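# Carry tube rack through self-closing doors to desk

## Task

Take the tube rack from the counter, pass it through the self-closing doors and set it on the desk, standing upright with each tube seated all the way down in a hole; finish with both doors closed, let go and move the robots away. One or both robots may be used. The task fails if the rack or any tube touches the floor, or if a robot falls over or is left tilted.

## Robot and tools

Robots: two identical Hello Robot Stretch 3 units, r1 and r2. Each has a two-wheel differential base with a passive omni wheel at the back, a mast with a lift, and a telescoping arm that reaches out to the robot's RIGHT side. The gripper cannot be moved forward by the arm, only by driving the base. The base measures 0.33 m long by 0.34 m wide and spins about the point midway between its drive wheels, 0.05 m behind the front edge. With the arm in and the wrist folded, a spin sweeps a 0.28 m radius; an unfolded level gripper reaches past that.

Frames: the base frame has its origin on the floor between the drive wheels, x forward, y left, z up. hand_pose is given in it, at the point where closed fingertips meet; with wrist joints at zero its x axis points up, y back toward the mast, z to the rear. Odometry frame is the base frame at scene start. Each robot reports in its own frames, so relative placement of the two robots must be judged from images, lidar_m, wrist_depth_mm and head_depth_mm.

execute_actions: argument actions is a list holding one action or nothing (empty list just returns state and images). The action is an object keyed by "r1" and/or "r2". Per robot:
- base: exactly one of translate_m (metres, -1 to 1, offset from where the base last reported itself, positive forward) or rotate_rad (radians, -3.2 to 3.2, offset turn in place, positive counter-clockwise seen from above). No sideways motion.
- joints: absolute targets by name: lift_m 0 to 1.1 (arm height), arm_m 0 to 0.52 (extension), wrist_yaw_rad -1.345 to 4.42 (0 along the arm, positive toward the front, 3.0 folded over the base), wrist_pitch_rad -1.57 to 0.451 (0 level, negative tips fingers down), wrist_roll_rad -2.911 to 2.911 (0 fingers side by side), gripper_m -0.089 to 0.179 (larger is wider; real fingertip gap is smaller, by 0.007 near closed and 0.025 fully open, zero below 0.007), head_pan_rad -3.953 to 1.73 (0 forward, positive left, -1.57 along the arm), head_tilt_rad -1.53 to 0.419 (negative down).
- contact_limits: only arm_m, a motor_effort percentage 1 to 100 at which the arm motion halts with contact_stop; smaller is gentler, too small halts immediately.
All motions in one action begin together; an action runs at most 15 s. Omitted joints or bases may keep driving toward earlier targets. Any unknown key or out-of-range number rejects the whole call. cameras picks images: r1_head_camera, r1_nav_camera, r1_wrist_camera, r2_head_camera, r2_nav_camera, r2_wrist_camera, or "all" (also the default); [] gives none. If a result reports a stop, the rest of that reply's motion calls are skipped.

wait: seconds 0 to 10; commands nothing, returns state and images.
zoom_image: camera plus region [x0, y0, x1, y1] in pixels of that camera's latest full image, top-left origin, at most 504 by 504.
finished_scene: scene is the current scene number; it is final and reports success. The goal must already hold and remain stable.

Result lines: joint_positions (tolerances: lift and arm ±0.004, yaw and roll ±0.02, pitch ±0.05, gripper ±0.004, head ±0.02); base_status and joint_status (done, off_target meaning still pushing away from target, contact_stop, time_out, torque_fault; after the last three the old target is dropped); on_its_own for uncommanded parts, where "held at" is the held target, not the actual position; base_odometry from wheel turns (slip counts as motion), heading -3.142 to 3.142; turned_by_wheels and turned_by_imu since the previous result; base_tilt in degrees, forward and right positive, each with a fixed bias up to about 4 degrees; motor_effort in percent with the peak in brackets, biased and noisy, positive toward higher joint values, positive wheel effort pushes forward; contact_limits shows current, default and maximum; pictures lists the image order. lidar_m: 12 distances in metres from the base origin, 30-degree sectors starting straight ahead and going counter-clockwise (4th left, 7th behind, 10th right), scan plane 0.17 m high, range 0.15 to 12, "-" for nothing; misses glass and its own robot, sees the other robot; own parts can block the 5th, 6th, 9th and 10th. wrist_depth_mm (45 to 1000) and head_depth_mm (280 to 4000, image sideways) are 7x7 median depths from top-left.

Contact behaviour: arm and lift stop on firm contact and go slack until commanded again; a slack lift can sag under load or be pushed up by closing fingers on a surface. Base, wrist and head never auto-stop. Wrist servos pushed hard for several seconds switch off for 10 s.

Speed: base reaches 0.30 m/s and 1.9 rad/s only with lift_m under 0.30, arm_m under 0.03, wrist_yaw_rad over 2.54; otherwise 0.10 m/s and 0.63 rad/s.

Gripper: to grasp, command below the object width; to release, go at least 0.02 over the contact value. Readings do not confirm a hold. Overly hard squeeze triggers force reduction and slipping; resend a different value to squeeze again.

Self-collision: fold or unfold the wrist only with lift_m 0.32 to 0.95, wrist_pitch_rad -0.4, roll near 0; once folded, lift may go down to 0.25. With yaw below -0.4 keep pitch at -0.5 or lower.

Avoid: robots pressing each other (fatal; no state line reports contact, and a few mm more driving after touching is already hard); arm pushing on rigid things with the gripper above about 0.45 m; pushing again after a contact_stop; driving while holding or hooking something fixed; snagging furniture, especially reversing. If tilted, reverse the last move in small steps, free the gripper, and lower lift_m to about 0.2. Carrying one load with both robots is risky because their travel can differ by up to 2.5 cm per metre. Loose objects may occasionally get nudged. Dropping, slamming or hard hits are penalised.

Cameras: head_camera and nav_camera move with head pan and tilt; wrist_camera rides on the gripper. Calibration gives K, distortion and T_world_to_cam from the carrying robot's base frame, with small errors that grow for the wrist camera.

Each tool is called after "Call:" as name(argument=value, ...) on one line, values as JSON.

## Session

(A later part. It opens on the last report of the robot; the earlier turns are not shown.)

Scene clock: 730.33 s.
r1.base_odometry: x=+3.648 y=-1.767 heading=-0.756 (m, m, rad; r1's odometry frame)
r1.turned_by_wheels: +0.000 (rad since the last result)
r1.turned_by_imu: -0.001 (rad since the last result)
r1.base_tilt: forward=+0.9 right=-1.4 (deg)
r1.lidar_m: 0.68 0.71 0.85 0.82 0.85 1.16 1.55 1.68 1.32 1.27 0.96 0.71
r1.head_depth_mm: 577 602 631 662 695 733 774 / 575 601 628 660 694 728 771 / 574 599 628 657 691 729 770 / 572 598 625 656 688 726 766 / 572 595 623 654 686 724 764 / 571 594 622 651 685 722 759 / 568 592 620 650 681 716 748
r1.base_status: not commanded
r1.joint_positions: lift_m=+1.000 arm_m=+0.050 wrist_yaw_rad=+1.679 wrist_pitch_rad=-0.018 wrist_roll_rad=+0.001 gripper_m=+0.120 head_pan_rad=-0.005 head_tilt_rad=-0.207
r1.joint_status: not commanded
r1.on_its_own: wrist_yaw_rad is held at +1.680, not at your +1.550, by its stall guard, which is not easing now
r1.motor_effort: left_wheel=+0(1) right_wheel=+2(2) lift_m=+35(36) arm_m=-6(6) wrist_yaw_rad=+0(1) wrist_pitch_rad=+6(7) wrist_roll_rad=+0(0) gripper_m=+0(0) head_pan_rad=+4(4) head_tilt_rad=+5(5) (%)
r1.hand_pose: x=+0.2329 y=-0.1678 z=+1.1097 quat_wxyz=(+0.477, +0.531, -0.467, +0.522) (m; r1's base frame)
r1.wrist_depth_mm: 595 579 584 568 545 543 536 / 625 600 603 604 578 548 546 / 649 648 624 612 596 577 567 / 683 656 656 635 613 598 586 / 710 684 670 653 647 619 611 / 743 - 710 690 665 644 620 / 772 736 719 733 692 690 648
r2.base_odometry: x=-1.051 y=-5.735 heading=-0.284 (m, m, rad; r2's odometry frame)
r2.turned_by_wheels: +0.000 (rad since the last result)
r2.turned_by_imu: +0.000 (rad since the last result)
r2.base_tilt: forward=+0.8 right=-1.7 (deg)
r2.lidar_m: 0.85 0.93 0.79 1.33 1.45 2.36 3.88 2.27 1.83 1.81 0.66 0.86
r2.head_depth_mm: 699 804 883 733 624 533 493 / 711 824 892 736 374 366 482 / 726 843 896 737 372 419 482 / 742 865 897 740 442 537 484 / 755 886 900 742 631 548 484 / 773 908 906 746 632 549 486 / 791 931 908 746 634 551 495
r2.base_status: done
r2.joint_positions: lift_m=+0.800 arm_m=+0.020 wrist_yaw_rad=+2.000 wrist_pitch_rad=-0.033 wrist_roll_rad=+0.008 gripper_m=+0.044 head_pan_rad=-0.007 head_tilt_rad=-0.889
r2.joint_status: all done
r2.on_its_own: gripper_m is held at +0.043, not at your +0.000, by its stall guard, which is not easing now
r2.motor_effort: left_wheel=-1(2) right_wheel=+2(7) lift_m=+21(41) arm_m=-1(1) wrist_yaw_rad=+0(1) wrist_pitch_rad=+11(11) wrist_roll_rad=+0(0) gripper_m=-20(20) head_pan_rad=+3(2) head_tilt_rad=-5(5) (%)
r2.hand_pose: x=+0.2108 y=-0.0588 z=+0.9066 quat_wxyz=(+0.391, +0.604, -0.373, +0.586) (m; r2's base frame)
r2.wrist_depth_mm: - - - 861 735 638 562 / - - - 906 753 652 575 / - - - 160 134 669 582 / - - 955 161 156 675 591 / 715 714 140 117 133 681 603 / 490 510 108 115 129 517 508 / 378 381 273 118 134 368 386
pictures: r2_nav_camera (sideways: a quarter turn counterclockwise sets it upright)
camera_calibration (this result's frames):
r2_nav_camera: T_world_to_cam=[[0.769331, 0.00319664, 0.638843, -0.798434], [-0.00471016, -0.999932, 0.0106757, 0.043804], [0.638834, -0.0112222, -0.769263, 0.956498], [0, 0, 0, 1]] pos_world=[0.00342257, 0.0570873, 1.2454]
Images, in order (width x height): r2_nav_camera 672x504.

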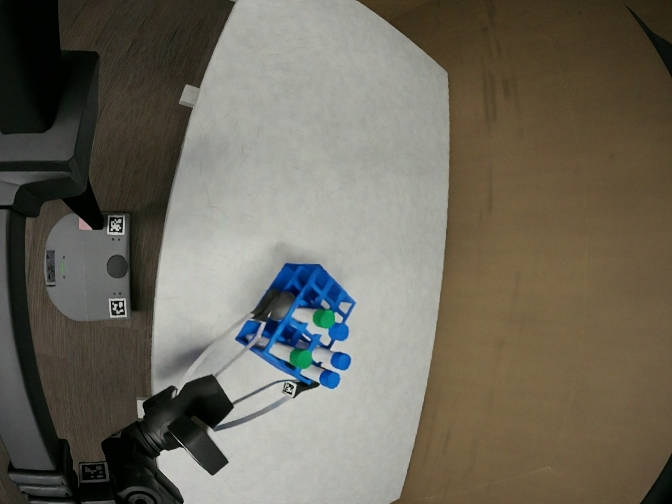

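Call:
execute_actions(actions=[{"r2":{"joints":{"lift_m":0.745}}}], cameras=[])

Call:
execute_actions(actions=[{"r2":{"joints":{"lift_m":0.725}}}], cameras=["r2_wrist_camera","r2_head_camera"])

Scene clock: 733.67 s.
r1.base_odometry: x=+3.648 y=-1.767 heading=-0.756 (m, m, rad; r1's odometry frame)
r1.turned_by_wheels: +0.000 (rad since the last result)
r1.turned_by_imu: -0.001 (rad since the last result)
r1.base_tilt: forward=+0.7 right=-1.5 (deg)
r1.lidar_m: 0.68 0.71 0.84 0.82 0.85 1.16 1.55 1.68 1.32 1.27 0.96 0.71
r1.head_depth_mm: 576 602 630 661 695 732 772 / 575 600 629 660 693 732 773 / 575 600 627 656 690 729 768 / 572 598 626 654 690 726 765 / 571 595 623 653 687 724 763 / 569 593 622 653 686 721 762 / 568 594 620 651 683 712 747
r1.base_status: not commanded
r1.joint_positions: lift_m=+1.000 arm_m=+0.050 wrist_yaw_rad=+1.679 wrist_pitch_rad=-0.018 wrist_roll_rad=+0.001 gripper_m=+0.120 head_pan_rad=-0.005 head_tilt_rad=-0.207
r1.joint_status: not commanded
r1.on_its_own: wrist_yaw_rad is held at +1.680, not at your +1.550, by its stall guard, which is not easing now
r1.motor_effort: left_wheel=+0(0) right_wheel=+1(1) lift_m=+36(35) arm_m=-6(6) wrist_yaw_rad=+1(1) wrist_pitch_rad=+7(6) wrist_roll_rad=+0(0) gripper_m=+0(0) head_pan_rad=+4(4) head_tilt_rad=+5(5) (%)
r1.hand_pose: x=+0.2329 y=-0.1678 z=+1.1097 quat_wxyz=(+0.477, +0.531, -0.467, +0.522) (m; r1's base frame)
r1.wrist_depth_mm: 613 593 574 568 551 546 535 / 630 612 591 590 566 563 546 / 659 624 610 592 591 568 565 / 668 656 656 638 609 614 587 / 708 698 672 661 647 621 601 / 735 - 700 681 663 630 634 / 773 736 734 715 702 676 635
r2.base_odometry: x=-1.051 y=-5.735 heading=-0.284 (m, m, rad; r2's odometry frame)
r2.turned_by_wheels: +0.000 (rad since the last result)
r2.turned_by_imu: +0.000 (rad since the last result)
r2.base_tilt: forward=+1.0 right=-1.7 (deg)
r2.lidar_m: 0.85 0.93 0.79 1.33 1.45 2.37 3.88 2.28 1.83 1.81 0.66 0.86
r2.head_depth_mm: 697 804 885 733 624 533 489 / 712 822 893 734 626 411 482 / 725 844 893 737 477 411 482 / 741 866 901 740 629 527 484 / 757 883 904 743 631 548 485 / 775 908 907 745 631 548 486 / 790 931 909 747 634 550 495
r2.base_status: not commanded
r2.joint_positions: lift_m=+0.745 arm_m=+0.020 wrist_yaw_rad=+2.000 wrist_pitch_rad=-0.033 wrist_roll_rad=+0.008 gripper_m=+0.044 head_pan_rad=-0.007 head_tilt_rad=-0.889
r2.joint_status: all done
r2.on_its_own: gripper_m is held at +0.043, not at your +0.000, by its stall guard, which is not easing now
r2.motor_effort: left_wheel=-2(2) right_wheel=+2(3) lift_m=+20(20) arm_m=-1(1) wrist_yaw_rad=+0(0) wrist_pitch_rad=+11(11) wrist_roll_rad=+0(0) gripper_m=-19(20) head_pan_rad=+2(4) head_tilt_rad=-4(4) (%)
r2.hand_pose: x=+0.2108 y=-0.0588 z=+0.8516 quat_wxyz=(+0.391, +0.604, -0.373, +0.586) (m; r2's base frame)
r2.wrist_depth_mm: - - - 877 734 637 562 / - - - 895 751 652 568 / - - - 158 133 668 572 / - - 762 159 156 678 590 / 551 565 140 117 132 570 576 / 383 402 108 115 129 407 398 / 298 300 234 118 134 290 304
pictures: none
No camera images: the call's "cameras" was empty. Leave "cameras" out to get every camera's image.

Scene clock: 734.60 s.
r1.base_odometry: x=+3.648 y=-1.767 heading=-0.756 (m, m, rad; r1's odometry frame)
r1.turned_by_wheels: +0.000 (rad since the last result)
r1.turned_by_imu: +0.000 (rad since the last result)
r1.base_tilt: forward=+0.7 right=-1.5 (deg)
r1.lidar_m: 0.68 0.71 0.85 0.82 0.85 1.16 1.56 1.68 1.32 1.27 0.96 0.71
r1.head_depth_mm: 576 601 631 661 695 732 775 / 576 600 627 659 693 729 773 / 573 599 627 658 690 728 768 / 572 597 624 656 688 728 767 / 571 596 624 653 687 723 766 / 570 596 620 652 684 721 761 / 568 593 620 649 683 716 747
r1.base_status: not commanded
r1.joint_positions: lift_m=+1.000 arm_m=+0.050 wrist_yaw_rad=+1.679 wrist_pitch_rad=-0.018 wrist_roll_rad=+0.001 gripper_m=+0.120 head_pan_rad=-0.005 head_tilt_rad=-0.207
r1.joint_status: not commanded
r1.on_its_own: wrist_yaw_rad is held at +1.680, not at your +1.550, by its stall guard, which is not easing now
r1.motor_effort: left_wheel=+0(0) right_wheel=+1(1) lift_m=+35(35) arm_m=-6(6) wrist_yaw_rad=+1(1) wrist_pitch_rad=+7(7) wrist_roll_rad=+0(0) gripper_m=+0(0) head_pan_rad=+4(4) head_tilt_rad=+5(5) (%)
r1.hand_pose: x=+0.2329 y=-0.1678 z=+1.1097 quat_wxyz=(+0.477, +0.531, -0.467, +0.522) (m; r1's base frame)
r1.wrist_depth_mm: 606 580 577 569 551 531 534 / 615 610 601 585 582 560 550 / 641 625 609 626 601 587 567 / 673 667 639 627 601 603 588 / 710 682 671 672 645 624 617 / 738 - 681 680 675 651 632 / 774 750 742 727 706 670 643
r2.base_odometry: x=-1.051 y=-5.735 heading=-0.284 (m, m, rad; r2's odometry frame)
r2.turned_by_wheels: +0.000 (rad since the last result)
r2.turned_by_imu: +0.000 (rad since the last result)
r2.base_tilt: forward=+1.0 right=-1.6 (deg)
r2.lidar_m: 0.85 0.93 0.79 1.33 1.44 2.36 3.86 2.28 1.83 1.81 0.66 0.86
r2.head_depth_mm: 698 805 883 733 623 538 489 / 712 825 890 736 625 424 482 / 725 843 895 738 626 422 483 / 739 865 899 742 629 518 483 / 757 885 902 744 630 547 485 / 773 908 905 743 633 549 486 / 790 929 909 746 633 550 495
r2.base_status: not commanded
r2.joint_positions: lift_m=+0.725 arm_m=+0.020 wrist_yaw_rad=+2.000 wrist_pitch_rad=-0.033 wrist_roll_rad=+0.008 gripper_m=+0.044 head_pan_rad=-0.007 head_tilt_rad=-0.889
r2.joint_status: all done
r2.on_its_own: gripper_m is held at +0.043, not at your +0.000, by its stall guard, which is not easing now
r2.motor_effort: left_wheel=-2(2) right_wheel=+2(2) lift_m=+21(21) arm_m=-1(1) wrist_yaw_rad=-1(1) wrist_pitch_rad=+11(11) wrist_roll_rad=+0(0) gripper_m=-19(19) head_pan_rad=+3(3) head_tilt_rad=-4(4) (%)
r2.hand_pose: x=+0.2108 y=-0.0588 z=+0.8316 quat_wxyz=(+0.391, +0.604, -0.373, +0.586) (m; r2's base frame)
r2.wrist_depth_mm: - - - 875 720 633 559 / - - - 886 754 648 573 / - - - 158 134 657 577 / - 889 688 160 156 674 593 / 496 506 140 118 133 519 526 / 349 360 108 115 129 369 360 / 269 267 221 118 134 260 274
pictures: r2_head_camera (sideways: a quarter turn clockwise sets it upright), r2_wrist_camera
camera_calibration (this result's frames):
r2_head_camera: T_world_to_cam=[[-0.742979, -0.0201795, -0.66901, 0.89425], [-0.0503751, 0.998396, 0.0258299, -0.0279782], [0.667416, 0.0528925, -0.742804, 0.923408], [0, 0, 0, 1]] pos_world=[0.046702, -0.00286247, 1.2849]
r2_wrist_camera: T_world_to_cam=[[0.462281, -0.886729, -0.00278934, -0.142788], [-0.185727, -0.0937486, -0.978119, 0.87764], [0.867065, 0.452684, -0.208028, 0.176404], [0, 0, 0, 1]] pos_world=[0.0760555, -0.124193, 0.894735]
Images, in order (width x height): r2_head_camera 896x504, r2_wrist_camera 644x364.

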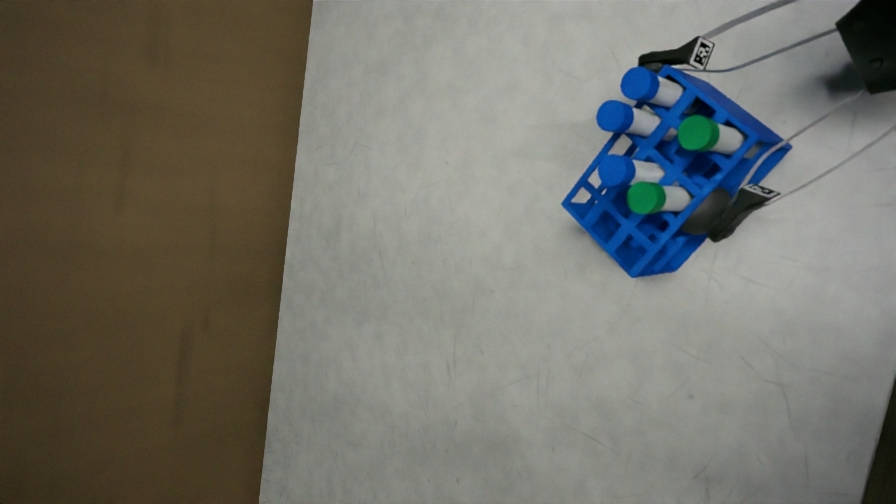

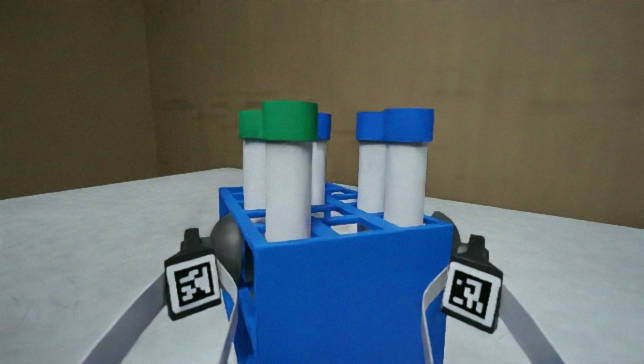

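Call:
execute_actions(actions=[{"r2":{"joints":{"lift_m":0.63}}}], cameras=[])

Call:
execute_actions(actions=[{"r2":{"joints":{"lift_m":0.61}}}], cameras=["r2_wrist_camera"])

Scene clock: 738.83 s.
r1.base_odometry: x=+3.648 y=-1.767 heading=-0.756 (m, m, rad; r1's odometry frame)
r1.turned_by_wheels: +0.000 (rad since the last result)
r1.turned_by_imu: -0.001 (rad since the last result)
r1.base_tilt: forward=+0.7 right=-1.3 (deg)
r1.lidar_m: 0.68 0.71 0.85 0.82 0.85 1.16 1.55 1.68 1.32 1.27 0.96 0.71
r1.head_depth_mm: 576 603 631 661 696 731 774 / 576 601 629 659 694 732 772 / 575 598 626 656 690 729 770 / 573 598 625 656 688 727 767 / 571 596 622 652 687 723 766 / 570 595 622 650 684 722 761 / 568 592 620 649 683 715 746
r1.base_status: not commanded
r1.joint_positions: lift_m=+1.000 arm_m=+0.050 wrist_yaw_rad=+1.679 wrist_pitch_rad=-0.018 wrist_roll_rad=+0.001 gripper_m=+0.120 head_pan_rad=-0.005 head_tilt_rad=-0.207
r1.joint_status: not commanded
r1.on_its_own: wrist_yaw_rad is held at +1.680, not at your +1.550, by its stall guard, which is not easing now
r1.motor_effort: left_wheel=-1(0) right_wheel=+1(1) lift_m=+35(35) arm_m=-6(6) wrist_yaw_rad=+1(0) wrist_pitch_rad=+6(6) wrist_roll_rad=+0(0) gripper_m=+1(0) head_pan_rad=+4(4) head_tilt_rad=+5(5) (%)
r1.hand_pose: x=+0.2329 y=-0.1678 z=+1.1097 quat_wxyz=(+0.477, +0.531, -0.467, +0.522) (m; r1's base frame)
r1.wrist_depth_mm: 597 592 571 555 555 534 534 / 630 602 594 578 578 558 547 / 649 612 620 616 582 577 566 / 672 659 655 636 614 596 582 / 704 685 681 659 644 620 596 / 741 - 721 678 662 654 617 / 776 755 730 716 697 684 634
r2.base_odometry: x=-1.051 y=-5.735 heading=-0.284 (m, m, rad; r2's odometry frame)
r2.turned_by_wheels: +0.000 (rad since the last result)
r2.turned_by_imu: -0.014 (rad since the last result)
r2.base_tilt: forward=+1.0 right=-1.6 (deg)
r2.lidar_m: 0.86 0.93 0.79 1.33 1.44 2.31 3.89 2.30 1.83 1.81 0.66 0.86
r2.head_depth_mm: 701 809 887 732 624 544 489 / 715 827 892 734 625 469 486 / 728 844 893 736 627 473 479 / 741 865 898 738 628 528 483 / 756 883 900 742 630 548 485 / 770 905 905 743 632 549 486 / 788 926 909 746 633 550 495
r2.base_status: not commanded
r2.joint_positions: lift_m=+0.645 arm_m=+0.020 wrist_yaw_rad=+2.003 wrist_pitch_rad=+0.046 wrist_roll_rad=-0.015 gripper_m=+0.044 head_pan_rad=-0.007 head_tilt_rad=-0.890
r2.joint_status: lift_m contact_stop (moved -0.081 of -0.095)
r2.on_its_own: gripper_m is held at +0.043, not at your +0.000, by its stall guard, which is not easing now; lift_m is slack since a contact_stop, until your next command for it (your +0.630 is given up)
r2.motor_effort: left_wheel=+0(6) right_wheel=-2(19) lift_m=+33(32) arm_m=-1(1) wrist_yaw_rad=-2(4) wrist_pitch_rad=-16(35) wrist_roll_rad=+13(25) gripper_m=-19(19) head_pan_rad=+2(3) head_tilt_rad=-4(4) (%)
r2.hand_pose: x=+0.2121 y=-0.0574 z=+0.7713 quat_wxyz=(+0.371, +0.582, -0.392, +0.609) (m; r2's base frame)
r2.wrist_depth_mm: - - - 905 757 656 580 / - - - 897 774 663 579 / - - - 155 135 669 587 / 760 809 568 160 156 676 593 / 357 369 139 117 133 434 447 / 235 247 108 115 129 276 270 / 175 177 169 118 134 180 195
pictures: none
No camera images: the call's "cameras" was empty. Leave "cameras" out to get every camera's image.

not run: a stop came earlier in this reply.

Touched down. Ease up slightly and release.

Call:
execute_actions(actions=[{"r2":{"joints":{"lift_m":0.655,"gripper_m":0.175}}}], cameras=["r2_wrist_camera","r2_head_camera"])

Scene clock: 743.00 s.
r1.base_odometry: x=+3.648 y=-1.767 heading=-0.756 (m, m, rad; r1's odometry frame)
r1.turned_by_wheels: +0.000 (rad since the last result)
r1.turned_by_imu: -0.001 (rad since the last result)
r1.base_tilt: forward=+0.8 right=-1.5 (deg)
r1.lidar_m: 0.68 0.71 0.85 0.81 0.85 1.16 1.55 1.68 1.32 1.27 0.97 0.71
r1.head_depth_mm: 576 602 630 659 695 734 774 / 576 600 628 659 693 731 771 / 574 599 627 657 690 728 771 / 572 596 626 656 689 727 767 / 571 595 623 653 687 722 762 / 570 594 623 652 685 720 761 / 568 592 620 651 681 715 748
r1.base_status: not commanded
r1.joint_positions: lift_m=+1.000 arm_m=+0.050 wrist_yaw_rad=+1.679 wrist_pitch_rad=-0.018 wrist_roll_rad=+0.001 gripper_m=+0.120 head_pan_rad=-0.005 head_tilt_rad=-0.207
r1.joint_status: not commanded
r1.on_its_own: wrist_yaw_rad is held at +1.680, not at your +1.550, by its stall guard, which is not easing now
r1.motor_effort: left_wheel=-1(1) right_wheel=+1(2) lift_m=+35(36) arm_m=-6(6) wrist_yaw_rad=+0(0) wrist_pitch_rad=+7(7) wrist_roll_rad=+0(0) gripper_m=+1(1) head_pan_rad=+3(3) head_tilt_rad=+6(5) (%)
r1.hand_pose: x=+0.2329 y=-0.1678 z=+1.1097 quat_wxyz=(+0.477, +0.531, -0.467, +0.522) (m; r1's base frame)
r1.wrist_depth_mm: 602 598 567 559 539 546 532 / 640 609 594 579 565 559 548 / 652 635 622 615 587 576 558 / 678 660 635 628 618 602 587 / 697 701 666 659 633 619 597 / 749 - 704 682 683 650 623 / 794 729 739 710 693 679 645
r2.base_odometry: x=-1.051 y=-5.735 heading=-0.284 (m, m, rad; r2's odometry frame)
r2.turned_by_wheels: +0.000 (rad since the last result)
r2.turned_by_imu: +0.000 (rad since the last result)
r2.base_tilt: forward=+0.9 right=-1.6 (deg)
r2.lidar_m: 0.85 0.93 0.79 1.33 1.44 2.32 3.89 2.29 1.83 1.81 0.66 0.87
r2.head_depth_mm: 702 811 884 733 624 542 489 / 713 826 888 735 625 498 482 / 728 846 893 737 627 472 479 / 741 861 897 740 629 528 477 / 756 884 902 742 630 548 485 / 773 903 904 745 631 550 486 / 787 928 907 746 633 551 495
r2.base_status: not commanded
r2.joint_positions: lift_m=+0.655 arm_m=+0.020 wrist_yaw_rad=+2.001 wrist_pitch_rad=-0.016 wrist_roll_rad=+0.000 gripper_m=+0.175 head_pan_rad=-0.007 head_tilt_rad=-0.890
r2.joint_status: all done
r2.motor_effort: left_wheel=+0(0) right_wheel=-1(2) lift_m=+47(48) arm_m=+0(0) wrist_yaw_rad=+0(2) wrist_pitch_rad=+5(15) wrist_roll_rad=+4(11) gripper_m=+0(84) head_pan_rad=+3(3) head_tilt_rad=-4(3) (%)
r2.hand_pose: x=+0.2112 y=-0.0583 z=+0.7651 quat_wxyz=(+0.387, +0.598, -0.377, +0.592) (m; r2's base frame)
r2.wrist_depth_mm: - - - 884 736 640 565 / - - - 874 736 658 576 / - - - 159 133 668 586 / 574 582 222 164 147 650 577 / 316 351 224 114 127 338 349 / 233 208 197 115 130 229 241 / 160 168 161 119 134 173 159
pictures: r2_head_camera (sideways: a quarter turn clockwise sets it upright), r2_wrist_camera
camera_calibration (this result's frames):
r2_head_camera: T_world_to_cam=[[-0.743871, -0.0203474, -0.668013, 0.892956], [-0.0505741, 0.998384, 0.0259069, -0.0280772], [0.666407, 0.0530556, -0.743698, 0.924577], [0, 0, 0, 1]] pos_world=[0.0466798, -0.00285281, 1.28484]
r2_wrist_camera: T_world_to_cam=[[0.463115, -0.886281, 0.005615, -0.149313], [-0.167224, -0.093599, -0.981466, 0.811355], [0.87038, 0.453592, -0.191555, 0.148761], [0, 0, 0, 1]] pos_world=[0.0753492, -0.123868, 0.825652]
Images, in order (width x height): r2_head_camera 896x504, r2_wrist_camera 644x364.

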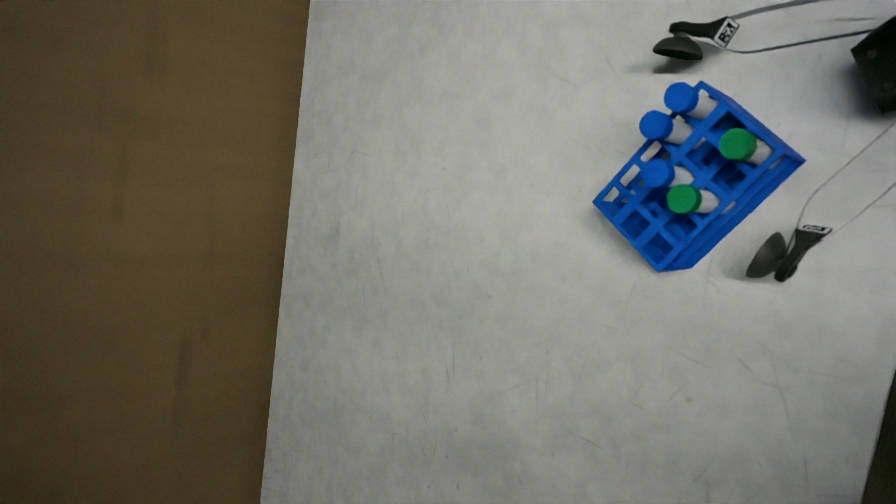

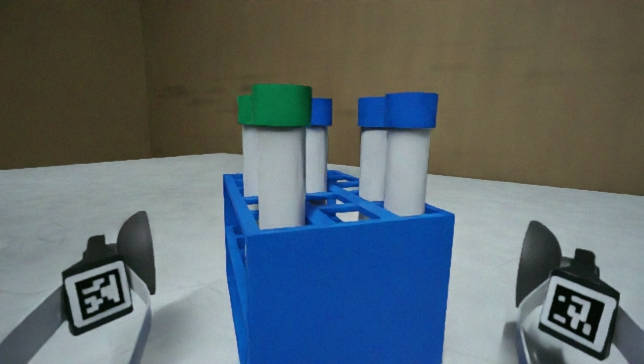

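Call:
execute_actions(actions=[{"r2":{"joints":{"lift_m":0.9}}}], cameras=[])

Call:
execute_actions(actions=[{"r2":{"base":{"translate_m":-0.5},"joints":{"head_tilt_rad":-0.6}}}], cameras=["r2_head_camera"])

Scene clock: 749.23 s.
r1.base_odometry: x=+3.648 y=-1.767 heading=-0.756 (m, m, rad; r1's odometry frame)
r1.turned_by_wheels: +0.000 (rad since the last result)
r1.turned_by_imu: -0.001 (rad since the last result)
r1.base_tilt: forward=+0.7 right=-1.6 (deg)
r1.lidar_m: 0.68 0.71 0.85 0.82 0.85 1.16 1.56 1.68 1.32 1.28 0.96 0.71
r1.head_depth_mm: 576 601 631 662 696 732 773 / 575 600 629 659 693 731 771 / 574 599 626 657 691 727 770 / 573 597 624 655 690 724 767 / 571 594 623 653 687 725 764 / 570 594 622 651 685 720 761 / 568 592 620 650 683 714 748
r1.base_status: not commanded
r1.joint_positions: lift_m=+1.000 arm_m=+0.050 wrist_yaw_rad=+1.679 wrist_pitch_rad=-0.018 wrist_roll_rad=+0.001 gripper_m=+0.120 head_pan_rad=-0.005 head_tilt_rad=-0.207
r1.joint_status: not commanded
r1.on_its_own: wrist_yaw_rad is held at +1.680, not at your +1.550, by its stall guard, which is not easing now
r1.motor_effort: left_wheel=+0(0) right_wheel=+1(1) lift_m=+36(36) arm_m=-6(6) wrist_yaw_rad=+1(1) wrist_pitch_rad=+6(7) wrist_roll_rad=+0(0) gripper_m=+0(0) head_pan_rad=+3(4) head_tilt_rad=+4(5) (%)
r1.hand_pose: x=+0.2329 y=-0.1678 z=+1.1097 quat_wxyz=(+0.477, +0.531, -0.467, +0.522) (m; r1's base frame)
r1.wrist_depth_mm: 610 597 581 564 554 540 535 / 619 615 601 591 581 562 548 / 668 632 618 615 595 587 569 / 680 656 661 632 608 607 589 / 725 678 673 652 637 628 607 / 761 - 694 690 674 655 622 / 771 743 741 701 695 675 653
r2.base_odometry: x=-1.051 y=-5.735 heading=-0.284 (m, m, rad; r2's odometry frame)
r2.turned_by_wheels: +0.000 (rad since the last result)
r2.turned_by_imu: +0.000 (rad since the last result)
r2.base_tilt: forward=+0.9 right=-1.6 (deg)
r2.lidar_m: 0.85 0.93 0.79 1.33 1.44 2.32 3.87 2.31 1.83 1.81 0.66 0.86
r2.head_depth_mm: 701 809 886 732 623 543 480 / 714 825 890 734 625 497 482 / 727 846 895 737 627 463 476 / 741 864 899 739 641 527 484 / 757 882 901 740 631 547 484 / 771 905 903 744 632 549 485 / 787 928 908 746 635 550 495
r2.base_status: not commanded
r2.joint_positions: lift_m=+0.899 arm_m=+0.020 wrist_yaw_rad=+2.001 wrist_pitch_rad=-0.018 wrist_roll_rad=+0.000 gripper_m=+0.175 head_pan_rad=-0.007 head_tilt_rad=-0.890
r2.joint_status: all done
r2.motor_effort: left_wheel=+0(0) right_wheel=+0(1) lift_m=+48(46) arm_m=-1(1) wrist_yaw_rad=+0(1) wrist_pitch_rad=+6(6) wrist_roll_rad=+4(4) gripper_m=+1(0) head_pan_rad=+3(3) head_tilt_rad=-4(4) (%)
r2.hand_pose: x=+0.2111 y=-0.0583 z=+1.0096 quat_wxyz=(+0.387, +0.599, -0.376, +0.592) (m; r2's base frame)
r2.wrist_depth_mm: - - - 867 742 637 566 / - - - 898 755 651 580 / - - - 913 757 664 581 / - - - 932 795 682 598 / - - - 955 795 703 609 / 740 654 717 724 729 708 590 / 512 535 546 545 545 558 507
pictures: none
No camera images: the call's "cameras" was empty. Leave "cameras" out to get every camera's image.

Scene clock: 755.47 s.
r1.base_odometry: x=+3.648 y=-1.767 heading=-0.756 (m, m, rad; r1's odometry frame)
r1.turned_by_wheels: +0.000 (rad since the last result)
r1.turned_by_imu: -0.001 (rad since the last result)
r1.base_tilt: forward=+0.7 right=-1.5 (deg)
r1.lidar_m: 0.68 0.71 0.85 0.82 0.85 1.16 1.55 1.68 1.32 1.27 0.96 0.71
r1.head_depth_mm: 577 602 632 662 695 734 775 / 575 600 629 658 692 729 770 / 574 599 626 658 692 729 770 / 572 597 624 656 688 723 766 / 570 595 624 654 688 723 764 / 569 594 622 652 686 720 761 / 568 593 620 650 684 713 749
r1.base_status: not commanded
r1.joint_positions: lift_m=+1.000 arm_m=+0.050 wrist_yaw_rad=+1.679 wrist_pitch_rad=-0.018 wrist_roll_rad=+0.001 gripper_m=+0.120 head_pan_rad=-0.005 head_tilt_rad=-0.207
r1.joint_status: not commanded
r1.on_its_own: wrist_yaw_rad is held at +1.680, not at your +1.550, by its stall guard, which is not easing now
r1.motor_effort: left_wheel=+0(0) right_wheel=+1(2) lift_m=+36(36) arm_m=-6(6) wrist_yaw_rad=+1(1) wrist_pitch_rad=+7(7) wrist_roll_rad=+0(0) gripper_m=+0(1) head_pan_rad=+3(4) head_tilt_rad=+5(6) (%)
r1.hand_pose: x=+0.2329 y=-0.1678 z=+1.1097 quat_wxyz=(+0.477, +0.531, -0.467, +0.522) (m; r1's base frame)
r1.wrist_depth_mm: 595 587 580 559 551 548 525 / 633 615 604 583 573 557 546 / 654 632 620 606 597 578 558 / 678 661 649 635 619 596 578 / 698 678 675 669 634 613 614 / 733 - 702 675 669 635 616 / 768 750 739 715 702 676 637
r2.base_odometry: x=-1.531 y=-5.595 heading=-0.284 (m, m, rad; r2's odometry frame)
r2.turned_by_wheels: +0.000 (rad since the last result)
r2.turned_by_imu: -0.003 (rad since the last result)
r2.base_tilt: forward=+0.9 right=-1.7 (deg)
r2.lidar_m: 1.35 1.18 1.41 1.39 1.50 2.27 3.38 2.23 1.76 1.75 1.71 1.01
r2.head_depth_mm: 1073 1189 1296 1046 795 1415 1220 / 1096 1210 1331 1046 795 1456 1215 / 1113 1230 1348 1049 798 1454 1219 / 1132 1258 1361 1043 825 1454 1255 / 1156 1281 1392 1046 852 1455 1248 / 1180 1308 1428 1048 857 1461 1218 / 1199 1340 1440 1047 886 1453 1223
r2.base_status: done
r2.joint_positions: lift_m=+0.899 arm_m=+0.020 wrist_yaw_rad=+2.001 wrist_pitch_rad=-0.018 wrist_roll_rad=+0.000 gripper_m=+0.175 head_pan_rad=-0.007 head_tilt_rad=-0.606
r2.joint_status: all done
r2.motor_effort: left_wheel=+0(3) right_wheel=+0(4) lift_m=+49(48) arm_m=+0(0) wrist_yaw_rad=-2(0) wrist_pitch_rad=+6(6) wrist_roll_rad=+4(4) gripper_m=+0(1) head_pan_rad=+3(2) head_tilt_rad=+2(18) (%)
r2.hand_pose: x=+0.2111 y=-0.0583 z=+1.0096 quat_wxyz=(+0.387, +0.599, -0.376, +0.592) (m; r2's base frame)
r2.wrist_depth_mm: - - - - - - 917 / - - - - - - 956 / - - - - - - 968 / - - - - - - 978 / - - - - - - 995 / - - - 718 644 713 775 / - - - - 573 551 503
pictures: r2_head_camera (sideways: a quarter turn clockwise sets it upright)
camera_calibration (this result's frames):
r2_head_camera: T_world_to_cam=[[-0.526745, -0.0218507, -0.849742, 1.1285], [-0.0555748, 0.998416, 0.0087764, -0.00575116], [0.848204, 0.0518472, -0.527125, 0.64175], [0, 0, 0, 1]] pos_world=[0.0497795, -0.00287227, 1.29727]
Images, in order (width x height): r2_head_camera 896x504.

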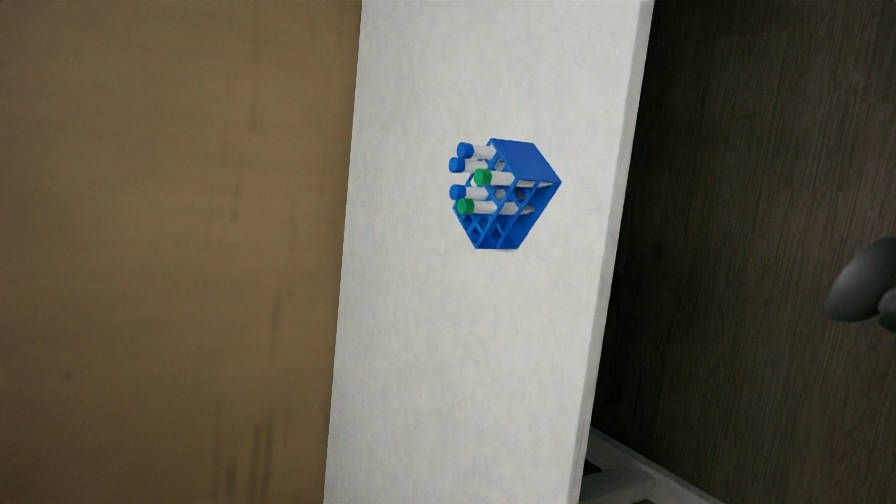

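Call:
finished_scene(scene=1)

The scene is finished: the task was done.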